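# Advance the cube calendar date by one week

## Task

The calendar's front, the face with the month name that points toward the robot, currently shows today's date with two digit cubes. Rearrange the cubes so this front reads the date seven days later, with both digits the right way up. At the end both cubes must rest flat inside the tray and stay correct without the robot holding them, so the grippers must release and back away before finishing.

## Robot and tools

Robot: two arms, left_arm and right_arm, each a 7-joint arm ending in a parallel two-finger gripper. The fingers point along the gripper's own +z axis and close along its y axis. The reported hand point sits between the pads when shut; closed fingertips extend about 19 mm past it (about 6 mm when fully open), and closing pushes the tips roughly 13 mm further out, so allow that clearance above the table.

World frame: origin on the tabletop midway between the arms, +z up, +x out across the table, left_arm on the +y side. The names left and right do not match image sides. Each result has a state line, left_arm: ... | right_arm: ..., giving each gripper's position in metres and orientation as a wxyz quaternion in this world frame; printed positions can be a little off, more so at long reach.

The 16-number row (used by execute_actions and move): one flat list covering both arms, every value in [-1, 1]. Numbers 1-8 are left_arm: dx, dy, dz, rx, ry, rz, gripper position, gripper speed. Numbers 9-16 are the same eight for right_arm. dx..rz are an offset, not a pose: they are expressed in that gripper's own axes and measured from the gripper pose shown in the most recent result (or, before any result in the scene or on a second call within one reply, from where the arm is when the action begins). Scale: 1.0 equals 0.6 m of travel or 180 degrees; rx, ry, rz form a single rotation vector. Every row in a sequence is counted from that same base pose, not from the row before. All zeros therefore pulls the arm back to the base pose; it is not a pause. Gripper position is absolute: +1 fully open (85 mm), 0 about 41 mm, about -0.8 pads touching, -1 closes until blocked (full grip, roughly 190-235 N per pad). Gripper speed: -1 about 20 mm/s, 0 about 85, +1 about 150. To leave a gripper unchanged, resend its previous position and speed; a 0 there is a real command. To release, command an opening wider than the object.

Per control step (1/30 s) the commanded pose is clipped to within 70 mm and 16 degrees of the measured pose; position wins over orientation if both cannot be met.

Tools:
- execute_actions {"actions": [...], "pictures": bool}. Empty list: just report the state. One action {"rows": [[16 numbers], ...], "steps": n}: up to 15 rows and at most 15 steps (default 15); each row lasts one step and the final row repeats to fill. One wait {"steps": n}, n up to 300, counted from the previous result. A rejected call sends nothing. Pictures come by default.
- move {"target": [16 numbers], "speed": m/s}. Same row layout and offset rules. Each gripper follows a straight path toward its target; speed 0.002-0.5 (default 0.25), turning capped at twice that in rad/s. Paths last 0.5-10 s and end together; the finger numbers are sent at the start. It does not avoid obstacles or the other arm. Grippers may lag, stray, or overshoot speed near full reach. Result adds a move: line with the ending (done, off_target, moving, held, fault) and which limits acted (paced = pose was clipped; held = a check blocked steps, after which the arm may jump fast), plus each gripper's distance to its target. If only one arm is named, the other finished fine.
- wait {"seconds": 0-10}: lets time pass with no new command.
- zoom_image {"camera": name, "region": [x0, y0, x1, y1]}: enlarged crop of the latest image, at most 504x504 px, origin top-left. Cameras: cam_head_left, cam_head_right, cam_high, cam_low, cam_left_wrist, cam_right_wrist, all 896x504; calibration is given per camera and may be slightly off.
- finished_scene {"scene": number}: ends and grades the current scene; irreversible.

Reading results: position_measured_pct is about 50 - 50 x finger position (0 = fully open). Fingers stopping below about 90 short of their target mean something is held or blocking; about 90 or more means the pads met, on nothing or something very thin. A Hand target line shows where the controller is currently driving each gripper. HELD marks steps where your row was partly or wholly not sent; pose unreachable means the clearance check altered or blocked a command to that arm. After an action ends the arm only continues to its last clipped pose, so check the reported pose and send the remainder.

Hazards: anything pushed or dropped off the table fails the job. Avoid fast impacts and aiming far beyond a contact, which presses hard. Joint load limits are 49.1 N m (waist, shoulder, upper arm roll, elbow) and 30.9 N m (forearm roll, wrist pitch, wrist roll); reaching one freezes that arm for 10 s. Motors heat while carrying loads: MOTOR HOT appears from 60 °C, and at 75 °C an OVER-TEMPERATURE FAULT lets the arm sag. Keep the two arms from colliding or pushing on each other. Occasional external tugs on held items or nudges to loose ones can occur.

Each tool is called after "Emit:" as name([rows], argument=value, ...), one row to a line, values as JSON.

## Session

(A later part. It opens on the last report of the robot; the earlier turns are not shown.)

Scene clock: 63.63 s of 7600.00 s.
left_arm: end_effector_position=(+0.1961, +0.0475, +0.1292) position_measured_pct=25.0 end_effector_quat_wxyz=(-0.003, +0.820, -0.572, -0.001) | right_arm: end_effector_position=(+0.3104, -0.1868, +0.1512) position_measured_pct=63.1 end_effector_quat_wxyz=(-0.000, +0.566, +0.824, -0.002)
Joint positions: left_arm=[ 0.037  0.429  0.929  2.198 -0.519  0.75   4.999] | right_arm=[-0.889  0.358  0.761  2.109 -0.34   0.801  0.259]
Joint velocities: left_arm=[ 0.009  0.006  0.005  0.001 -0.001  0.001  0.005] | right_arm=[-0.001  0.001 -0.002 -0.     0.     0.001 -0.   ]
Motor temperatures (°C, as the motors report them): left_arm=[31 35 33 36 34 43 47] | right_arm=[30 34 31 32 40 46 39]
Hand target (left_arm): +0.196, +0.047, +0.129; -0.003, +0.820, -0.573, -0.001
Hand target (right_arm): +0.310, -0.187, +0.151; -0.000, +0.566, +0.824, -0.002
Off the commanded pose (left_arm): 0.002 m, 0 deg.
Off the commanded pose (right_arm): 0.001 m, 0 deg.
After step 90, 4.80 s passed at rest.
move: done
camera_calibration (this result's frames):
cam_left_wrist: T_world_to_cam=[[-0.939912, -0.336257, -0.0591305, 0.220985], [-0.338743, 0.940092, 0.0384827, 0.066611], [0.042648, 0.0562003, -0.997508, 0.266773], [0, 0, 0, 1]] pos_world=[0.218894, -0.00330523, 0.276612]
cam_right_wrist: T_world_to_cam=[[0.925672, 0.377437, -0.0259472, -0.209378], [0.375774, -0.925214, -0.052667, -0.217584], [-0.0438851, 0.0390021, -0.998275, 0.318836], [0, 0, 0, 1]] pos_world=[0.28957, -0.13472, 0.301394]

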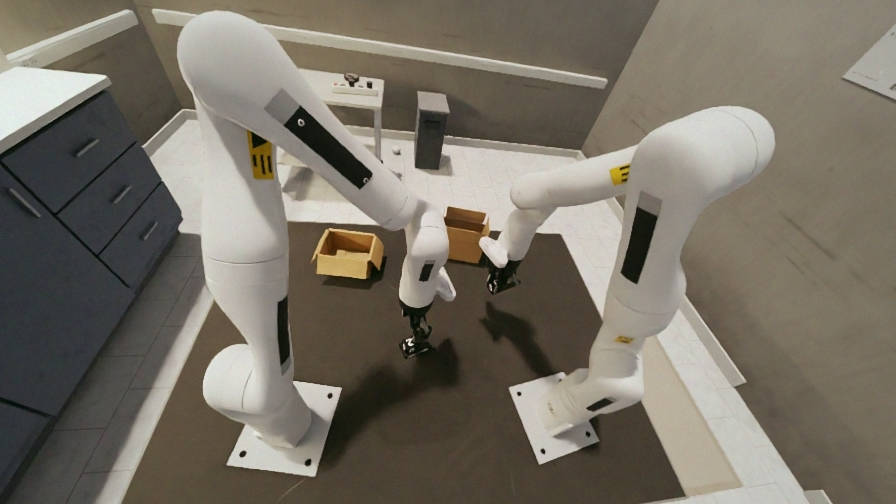

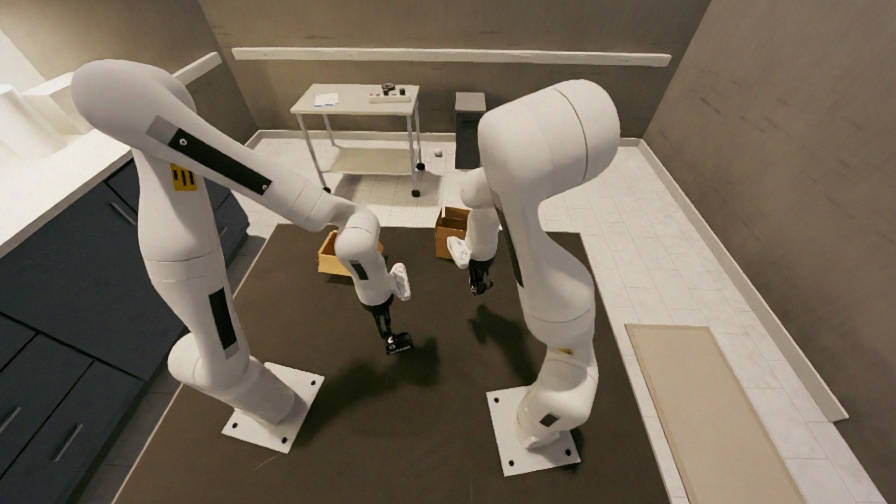

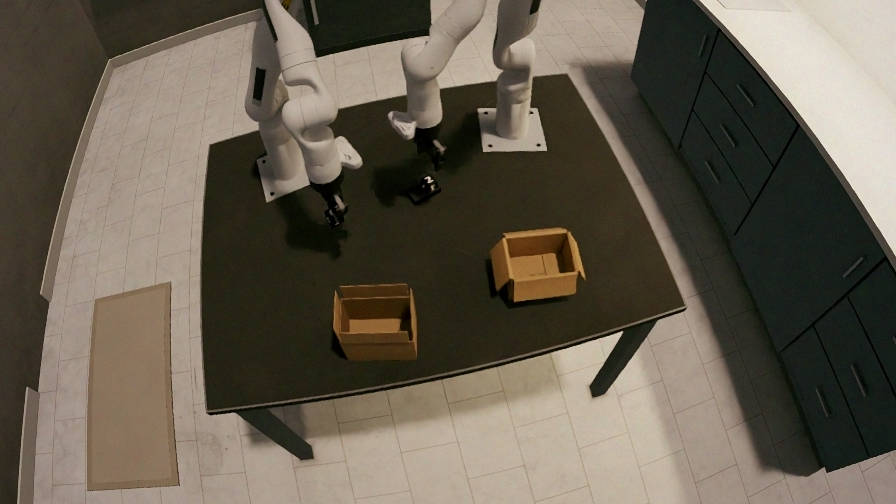

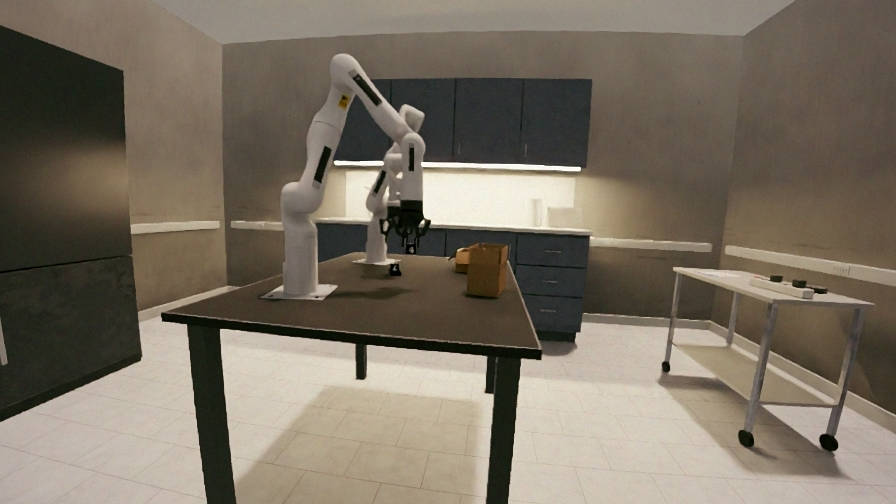

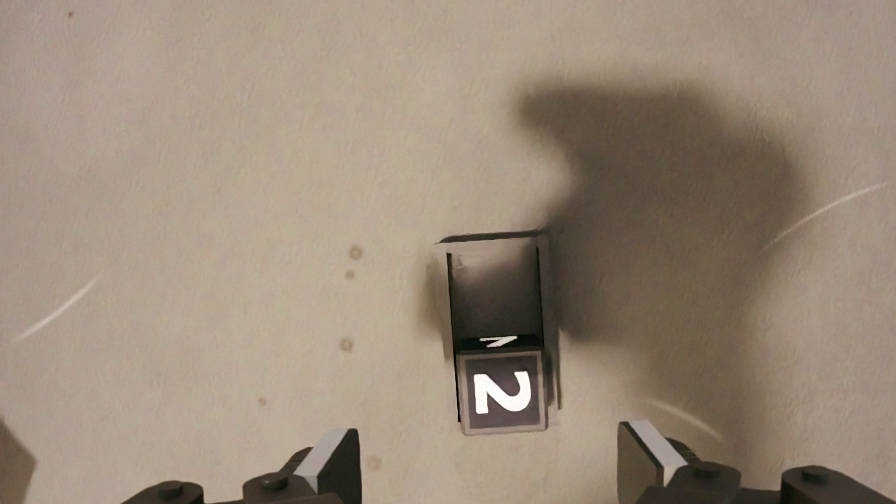

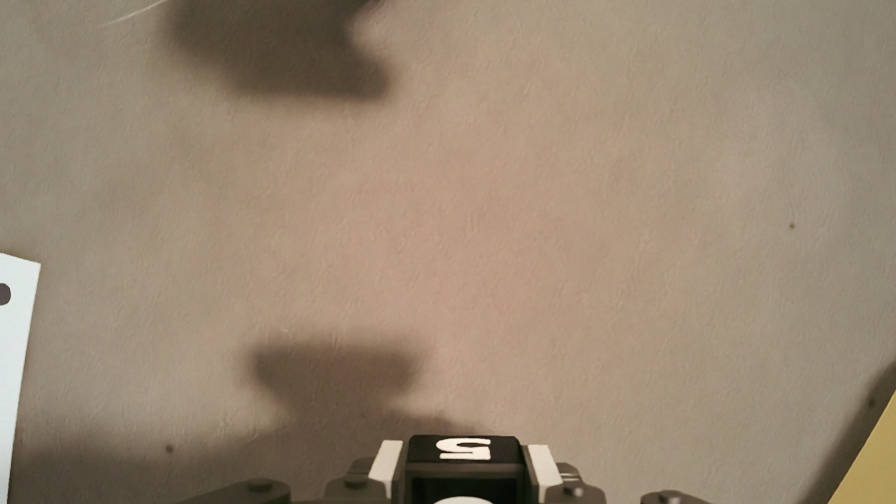

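Emit:
move(target=[-0.008,0.004,0.09,0,0,-0.02,0.5,0, 0,0,0,0,0,0.005,-1,-0.3], speed=0.1)

Scene clock: 67.90 s of 7600.00 s.
left_arm: end_effector_position=(+0.1930, +0.0517, +0.0753) position_measured_pct=25.0 end_effector_quat_wxyz=(-0.004, +0.838, -0.546, +0.000) | right_arm: end_effector_position=(+0.3104, -0.1868, +0.1512) position_measured_pct=63.1 end_effector_quat_wxyz=(-0.000, +0.572, +0.820, -0.002)
Joint positions: left_arm=[ 0.192  0.532  0.742  2.276 -0.698  0.573  5.222] | right_arm=[-0.892  0.359  0.765  2.109 -0.343  0.802  0.246]
Joint velocities: left_arm=[ 0.011  0.005  0.004  0.001 -0.004  0.     0.004] | right_arm=[-0.001  0.    -0.    -0.     0.     0.001 -0.   ]
Motor temperatures (°C, as the motors report them): left_arm=[31 35 33 36 34 43 47] | right_arm=[30 34 31 32 40 46 39]
Hand target (left_arm): +0.193, +0.051, +0.075; -0.004, +0.838, -0.546, -0.000
Hand target (right_arm): +0.310, -0.187, +0.151; -0.000, +0.572, +0.820, -0.002
Off the commanded pose (left_arm): 0.001 m, 0 deg.
Off the commanded pose (right_arm): 0.000 m, 0 deg.
After step 90, 0.40 s passed at rest.
move: done
camera_calibration (this result's frames):
cam_left_wrist: T_world_to_cam=[[-0.916254, -0.396009, -0.0604597, 0.214953], [-0.398547, 0.916373, 0.0376883, 0.0766086], [0.0404788, 0.0586281, -0.997459, 0.213212], [0, 0, 0, 1]] pos_world=[0.218853, 0.00242093, 0.222779]
cam_right_wrist: T_world_to_cam=[[0.931491, 0.36284, -0.0259082, -0.213918], [0.361188, -0.931007, -0.052611, -0.214151], [-0.0432101, 0.0396489, -0.998279, 0.318751], [0, 0, 0, 1]] pos_world=[0.290385, -0.134396, 0.301394]

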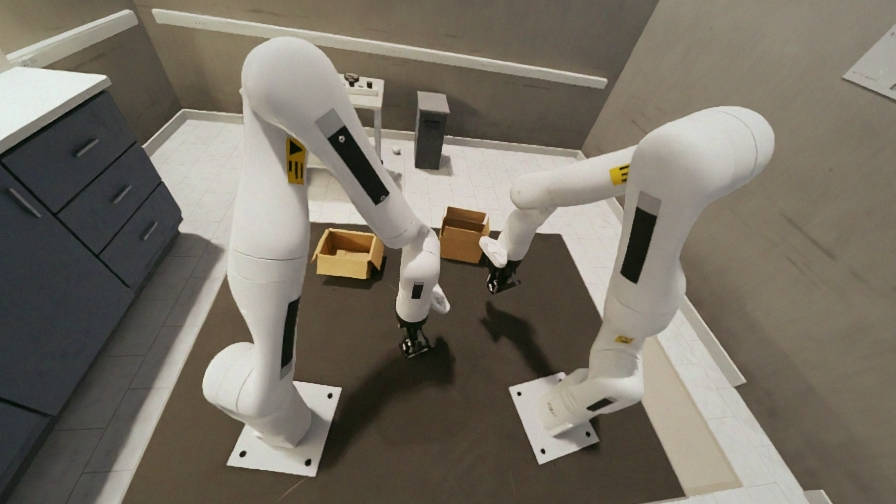

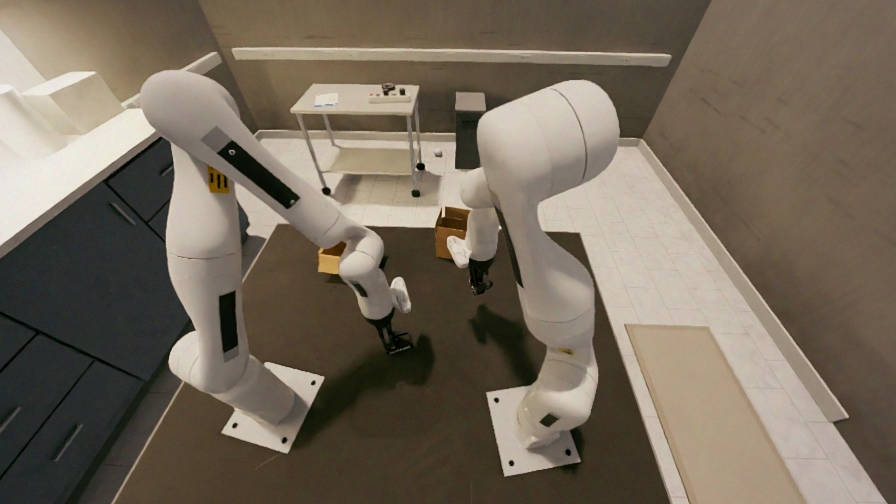

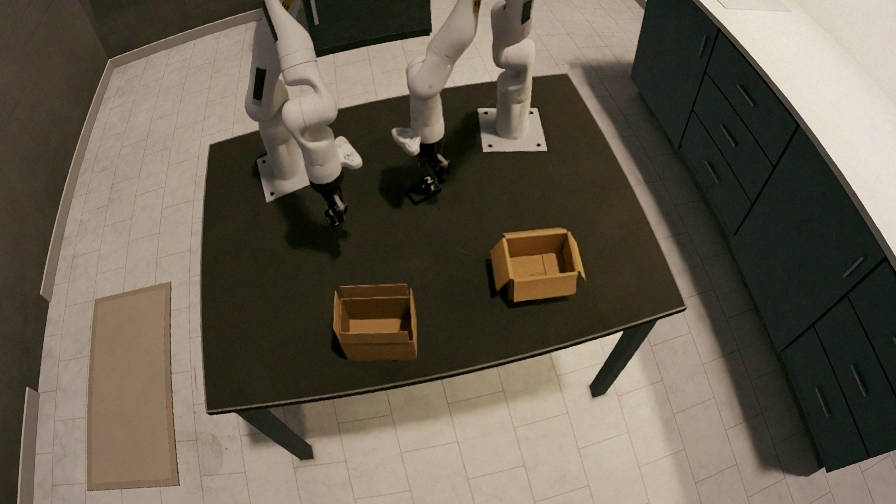

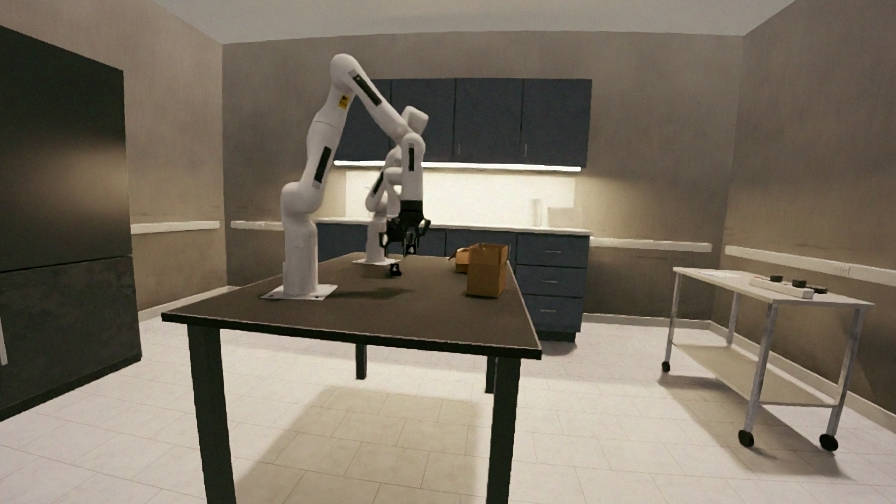

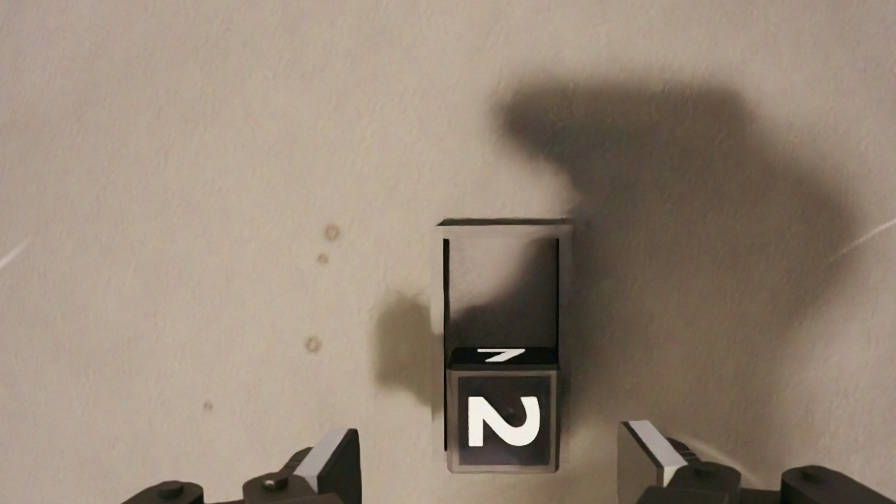

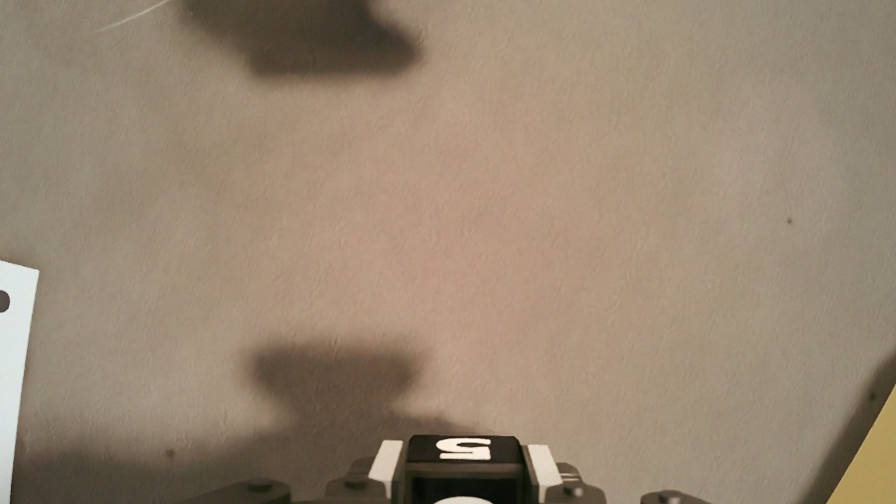

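Emit:
move(target=[0,0.006,0.057,0,0,0,0.4,0, 0,0,0,0,0,0,-1,-0.3], speed=0.06)

Scene clock: 72.23 s of 7600.00 s.
left_arm: end_effector_position=(+0.1905, +0.0505, +0.0412) position_measured_pct=29.8 end_effector_quat_wxyz=(-0.004, +0.838, -0.545, +0.001) | right_arm: end_effector_position=(+0.3104, -0.1868, +0.1512) position_measured_pct=63.1 end_effector_quat_wxyz=(-0.000, +0.572, +0.820, -0.002)
Joint positions: left_arm=[ 0.308  0.605  0.603  2.304 -0.833  0.461  5.348] | right_arm=[-0.892  0.359  0.765  2.109 -0.343  0.802  0.246]
Joint velocities: left_arm=[ 0.011  0.006  0.004  0.001 -0.003 -0.002  0.003] | right_arm=[-0.     0.     0.     0.     0.    -0.001  0.   ]
Motor temperatures (°C, as the motors report them): left_arm=[31 35 33 36 34 43 47] | right_arm=[30 34 31 32 40 46 39]
Hand target (left_arm): +0.190, +0.050, +0.041; -0.004, +0.838, -0.546, +0.000
Hand target (right_arm): +0.310, -0.187, +0.151; -0.000, +0.572, +0.820, -0.002
Off the commanded pose (left_arm): 0.001 m, 0 deg.
Off the commanded pose (right_arm): 0.000 m, 0 deg.
After step 90, 0.50 s passed at rest.
move: done
camera_calibration (this result's frames):
cam_left_wrist: T_world_to_cam=[[-0.915684, -0.397203, -0.0612639, 0.210069], [-0.399767, 0.915864, 0.0371489, 0.0782151], [0.0413537, 0.0585079, -0.99743, 0.179217], [0, 0, 0, 1]] pos_world=[0.216213, 0.00132019, 0.188721]
cam_right_wrist: T_world_to_cam=[[0.931491, 0.362841, -0.0259053, -0.21392], [0.361189, -0.931007, -0.0526102, -0.214152], [-0.0432071, 0.0396492, -0.998279, 0.318751], [0, 0, 0, 1]] pos_world=[0.290386, -0.134396, 0.301394]

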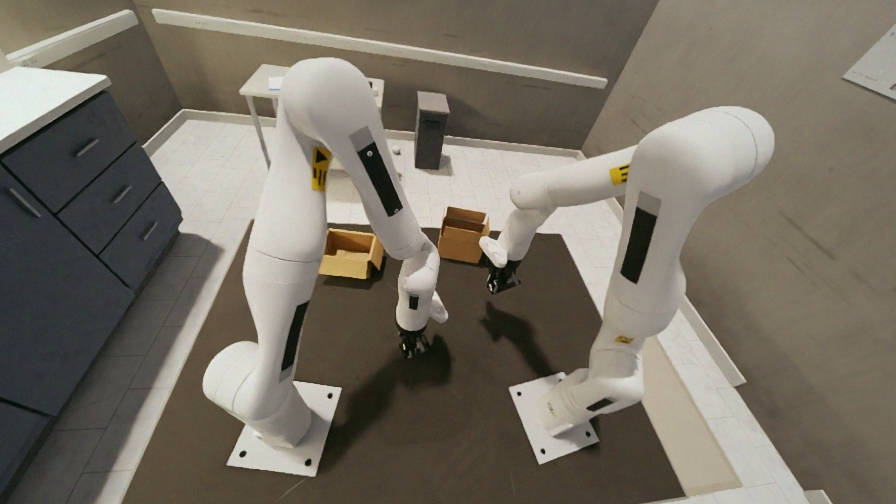

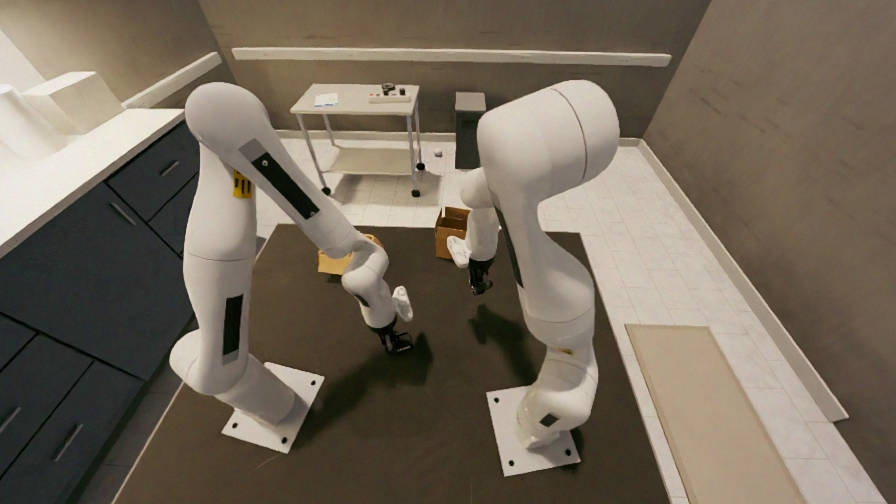

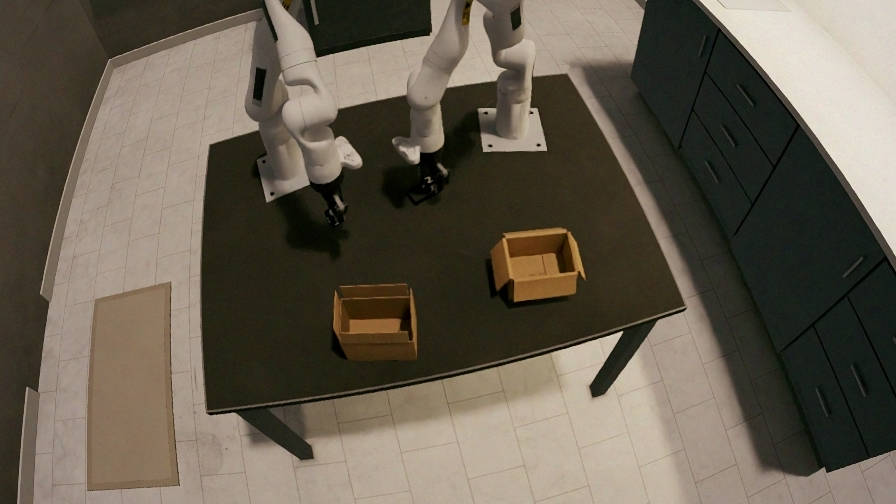

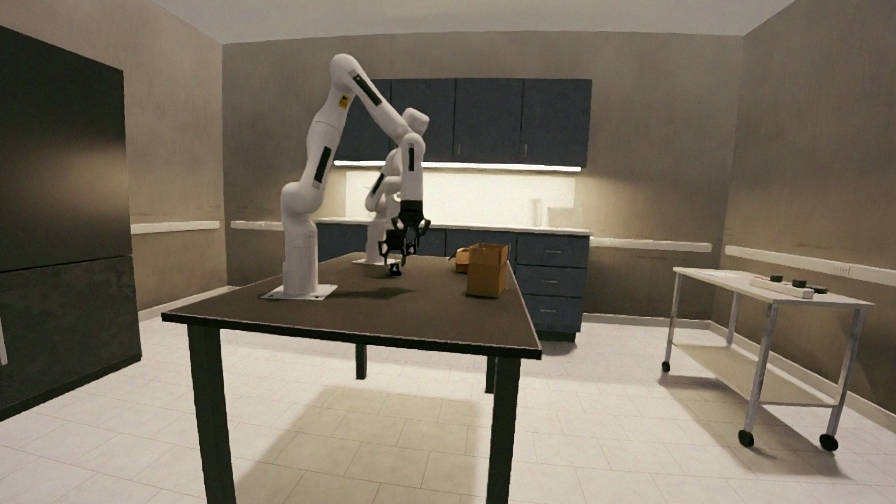

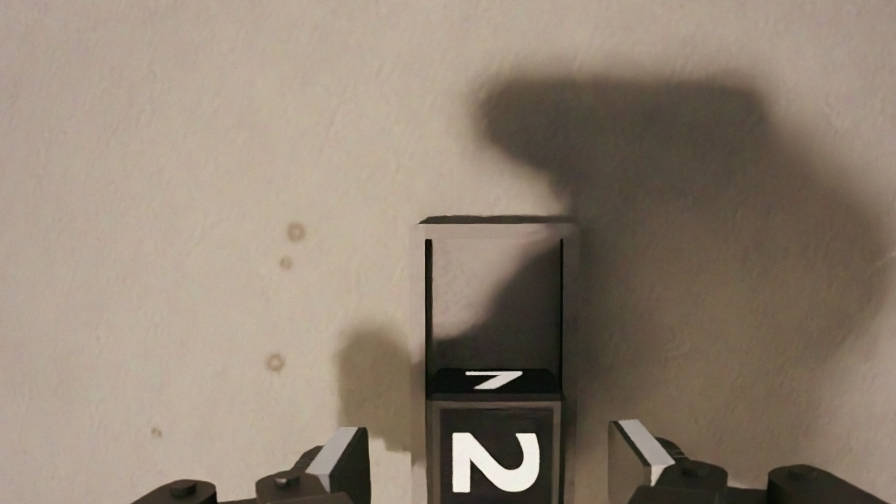

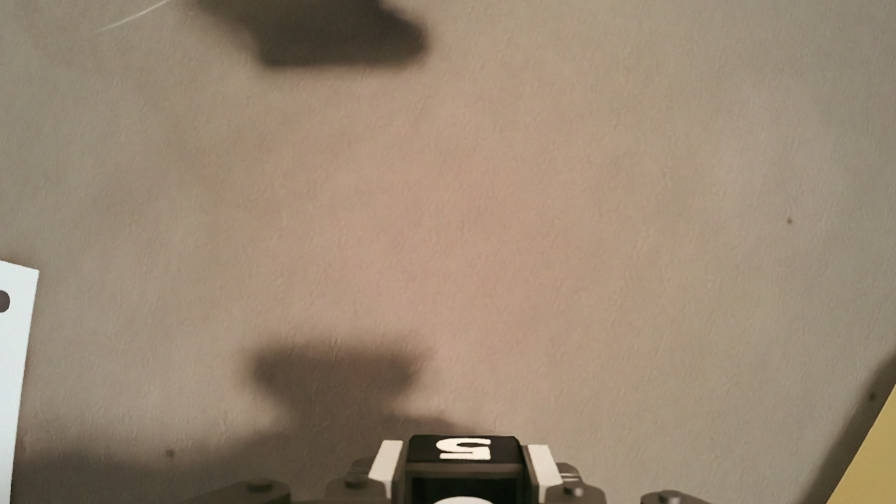

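Emit:
move(target=[0,0.0025,0,0,0,0,-1,-0.3, 0,0,0,0,0,0,-1,-0.3], speed=0.02)

Emit:
move(target=[0,0,-0.065,0,0,0,-1,-0.3, 0,0,0,0,0,0,-1,-0.3], speed=0.06)

Scene clock: 75.03 s of 7600.00 s.
left_arm: end_effector_position=(+0.1892, +0.0499, +0.0418) position_measured_pct=62.7 end_effector_quat_wxyz=(-0.004, +0.838, -0.545, +0.001) | right_arm: end_effector_position=(+0.3104, -0.1868, +0.1512) position_measured_pct=63.1 end_effector_quat_wxyz=(-0.000, +0.572, +0.820, -0.002)
Joint positions: left_arm=[ 0.313  0.603  0.603  2.305 -0.833  0.461  5.353] | right_arm=[-0.892  0.359  0.765  2.109 -0.343  0.802  0.246]
Joint velocities: left_arm=[ 0.001 -0.     0.     0.001 -0.001  0.001 -0.001] | right_arm=[ 0.  0. -0. -0. -0.  0. -0.]
Motor temperatures (°C, as the motors report them): left_arm=[31 35 33 36 34 43 47] | right_arm=[30 34 31 32 40 46 39]
Hand target (left_arm): +0.189, +0.050, +0.041; -0.004, +0.838, -0.545, +0.001
Hand target (right_arm): +0.310, -0.187, +0.151; -0.000, +0.572, +0.820, -0.002
Off the commanded pose (left_arm): 0.001 m, 0 deg.
Off the commanded pose (right_arm): 0.000 m, 0 deg.
move: done
camera_calibration (this result's frames):
cam_left_wrist: T_world_to_cam=[[-0.915767, -0.396839, -0.0623606, 0.208707], [-0.399435, 0.916039, 0.0363946, 0.0781665], [0.042682, 0.058238, -0.99739, 0.179604], [0, 0, 0, 1]] pos_world=[0.214684, 0.00076001, 0.189305]
cam_right_wrist: T_world_to_cam=[[0.931491, 0.362841, -0.0259022, -0.213922], [0.361189, -0.931007, -0.0526092, -0.214152], [-0.0432039, 0.0396494, -0.998279, 0.31875], [0, 0, 0, 1]] pos_world=[0.290387, -0.134396, 0.301394]

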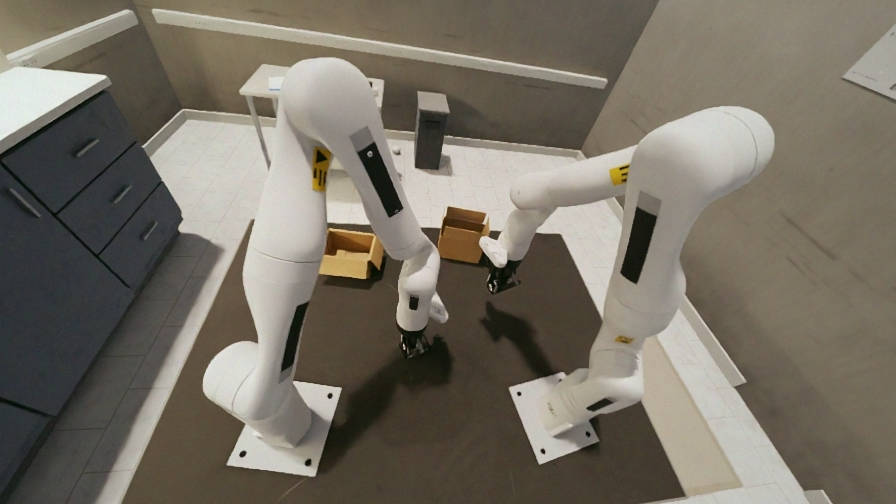

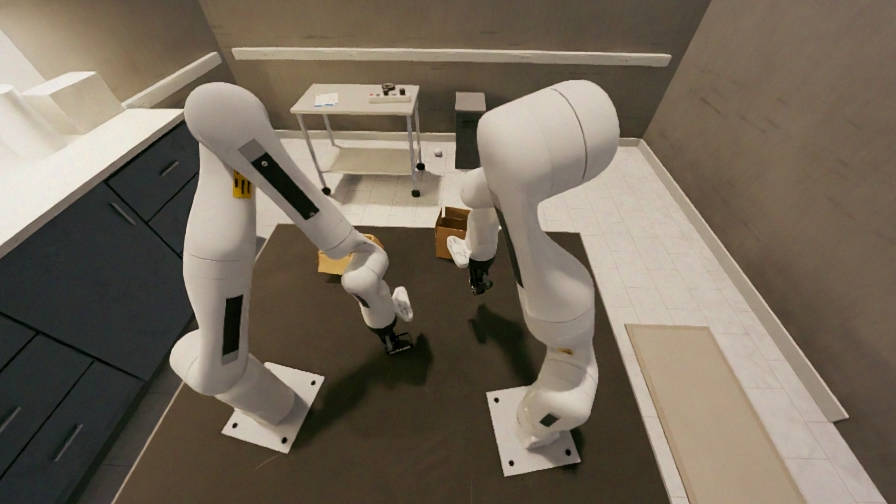

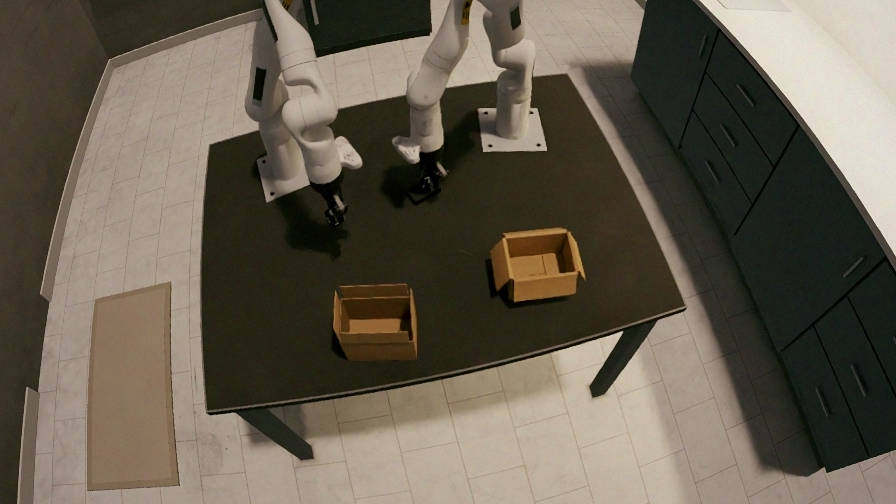

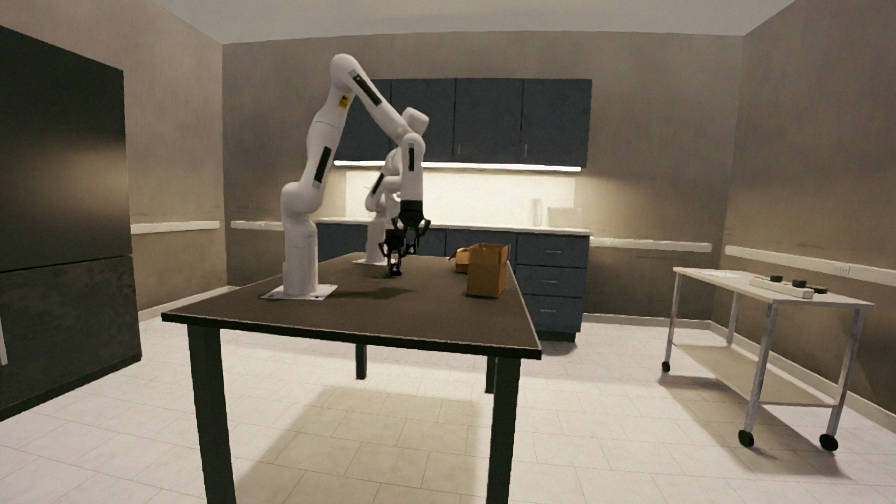

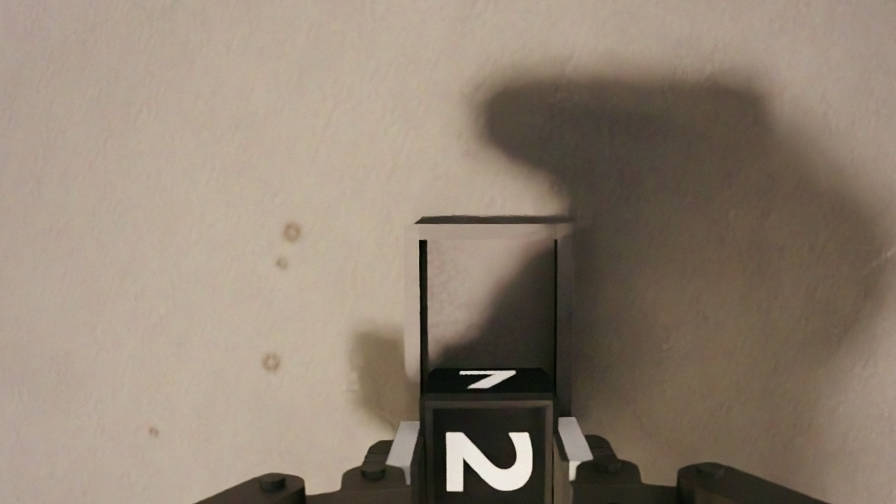

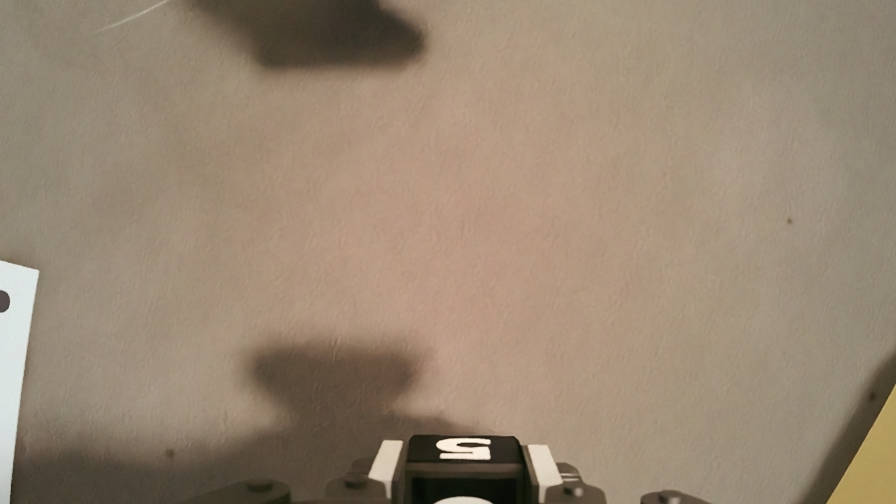

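Scene clock: 75.97 s of 7600.00 s.
left_arm: end_effector_position=(+0.1884, +0.0497, +0.0807) position_measured_pct=62.7 end_effector_quat_wxyz=(-0.004, +0.838, -0.546, +0.001) | right_arm: end_effector_position=(+0.3104, -0.1868, +0.1512) position_measured_pct=63.1 end_effector_quat_wxyz=(-0.000, +0.572, +0.820, -0.002)
Joint positions: left_arm=[ 0.195  0.518  0.759  2.274 -0.678  0.587  5.221] | right_arm=[-0.892  0.359  0.765  2.109 -0.343  0.802  0.246]
Joint velocities: left_arm=[-0.008 -0.005 -0.003 -0.001  0.002 -0.    -0.004] | right_arm=[-0.    -0.     0.     0.    -0.     0.002 -0.   ]
Motor temperatures (°C, as the motors report them): left_arm=[31 35 33 36 34 43 47] | right_arm=[30 34 31 32 40 46 39]
Hand target (left_arm): +0.189, +0.050, +0.081; -0.004, +0.838, -0.545, +0.001
Hand target (right_arm): +0.310, -0.187, +0.151; -0.000, +0.572, +0.820, -0.002
Off the commanded pose (left_arm): 0.001 m, 0 deg.
Off the commanded pose (right_arm): 0.000 m, 0 deg.
move: done
camera_calibration (this result's frames):
cam_left_wrist: T_world_to_cam=[[-0.916239, -0.395887, -0.0614803, 0.210315], [-0.398453, 0.916445, 0.0369155, 0.0764426], [0.0417289, 0.0583204, -0.997425, 0.218613], [0, 0, 0, 1]] pos_world=[0.214035, 0.000456157, 0.228158]
cam_right_wrist: T_world_to_cam=[[0.931491, 0.362841, -0.0258995, -0.213924], [0.36119, -0.931007, -0.0526082, -0.214152], [-0.043201, 0.0396494, -0.998279, 0.31875], [0, 0, 0, 1]] pos_world=[0.290388, -0.134395, 0.301395]

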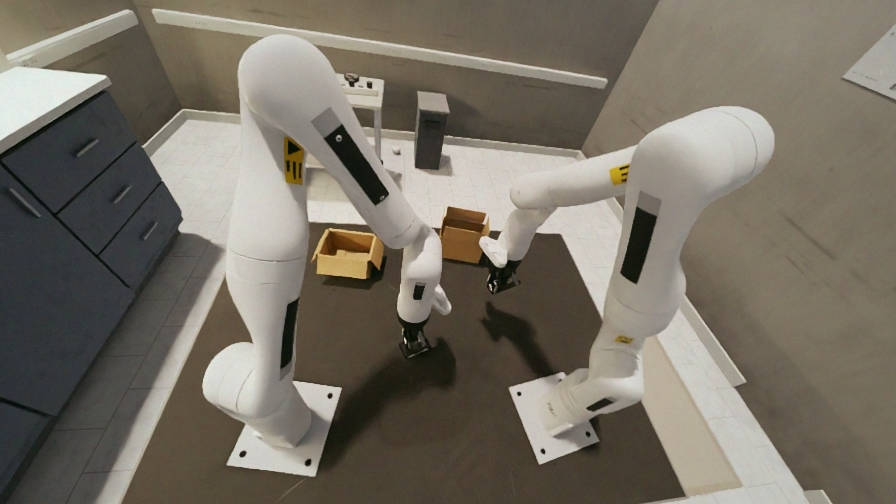

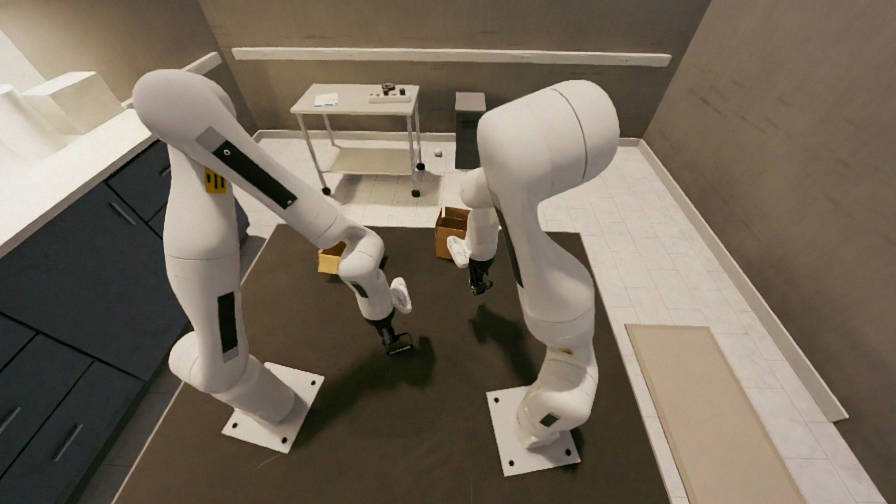

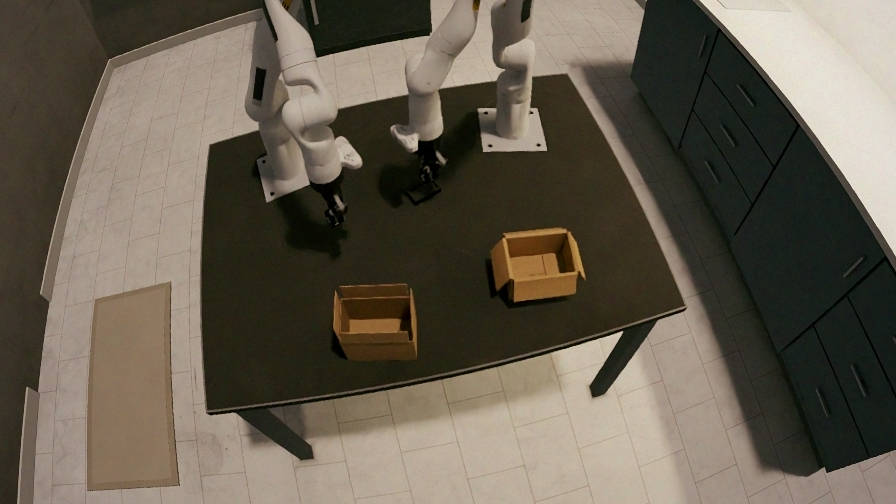

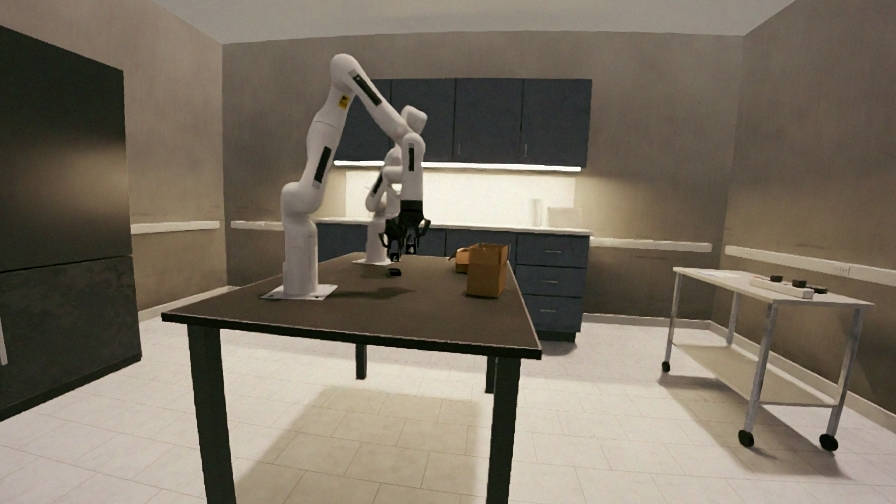

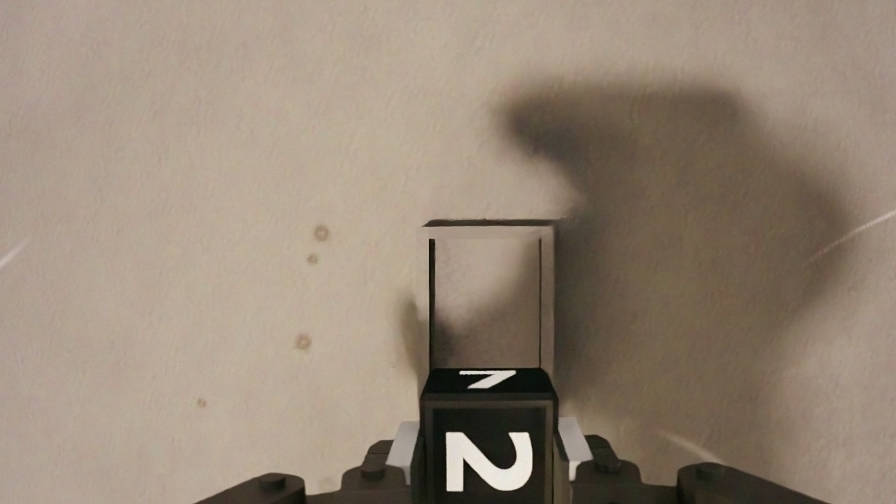

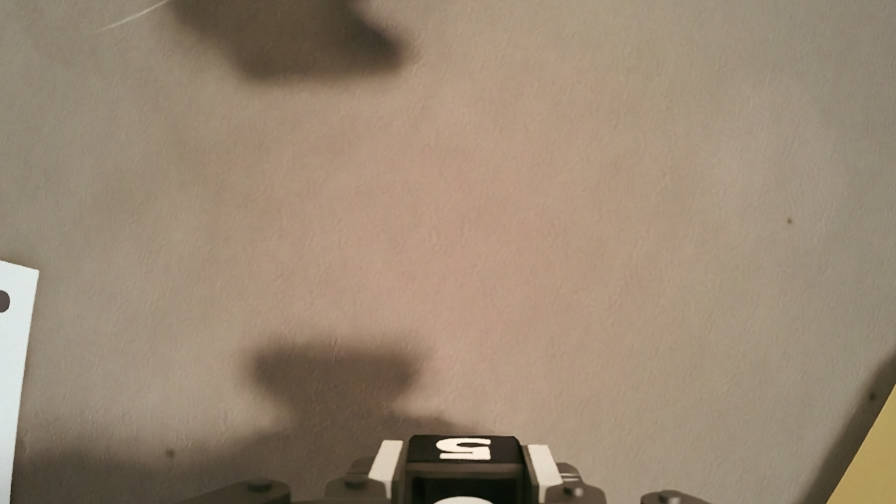

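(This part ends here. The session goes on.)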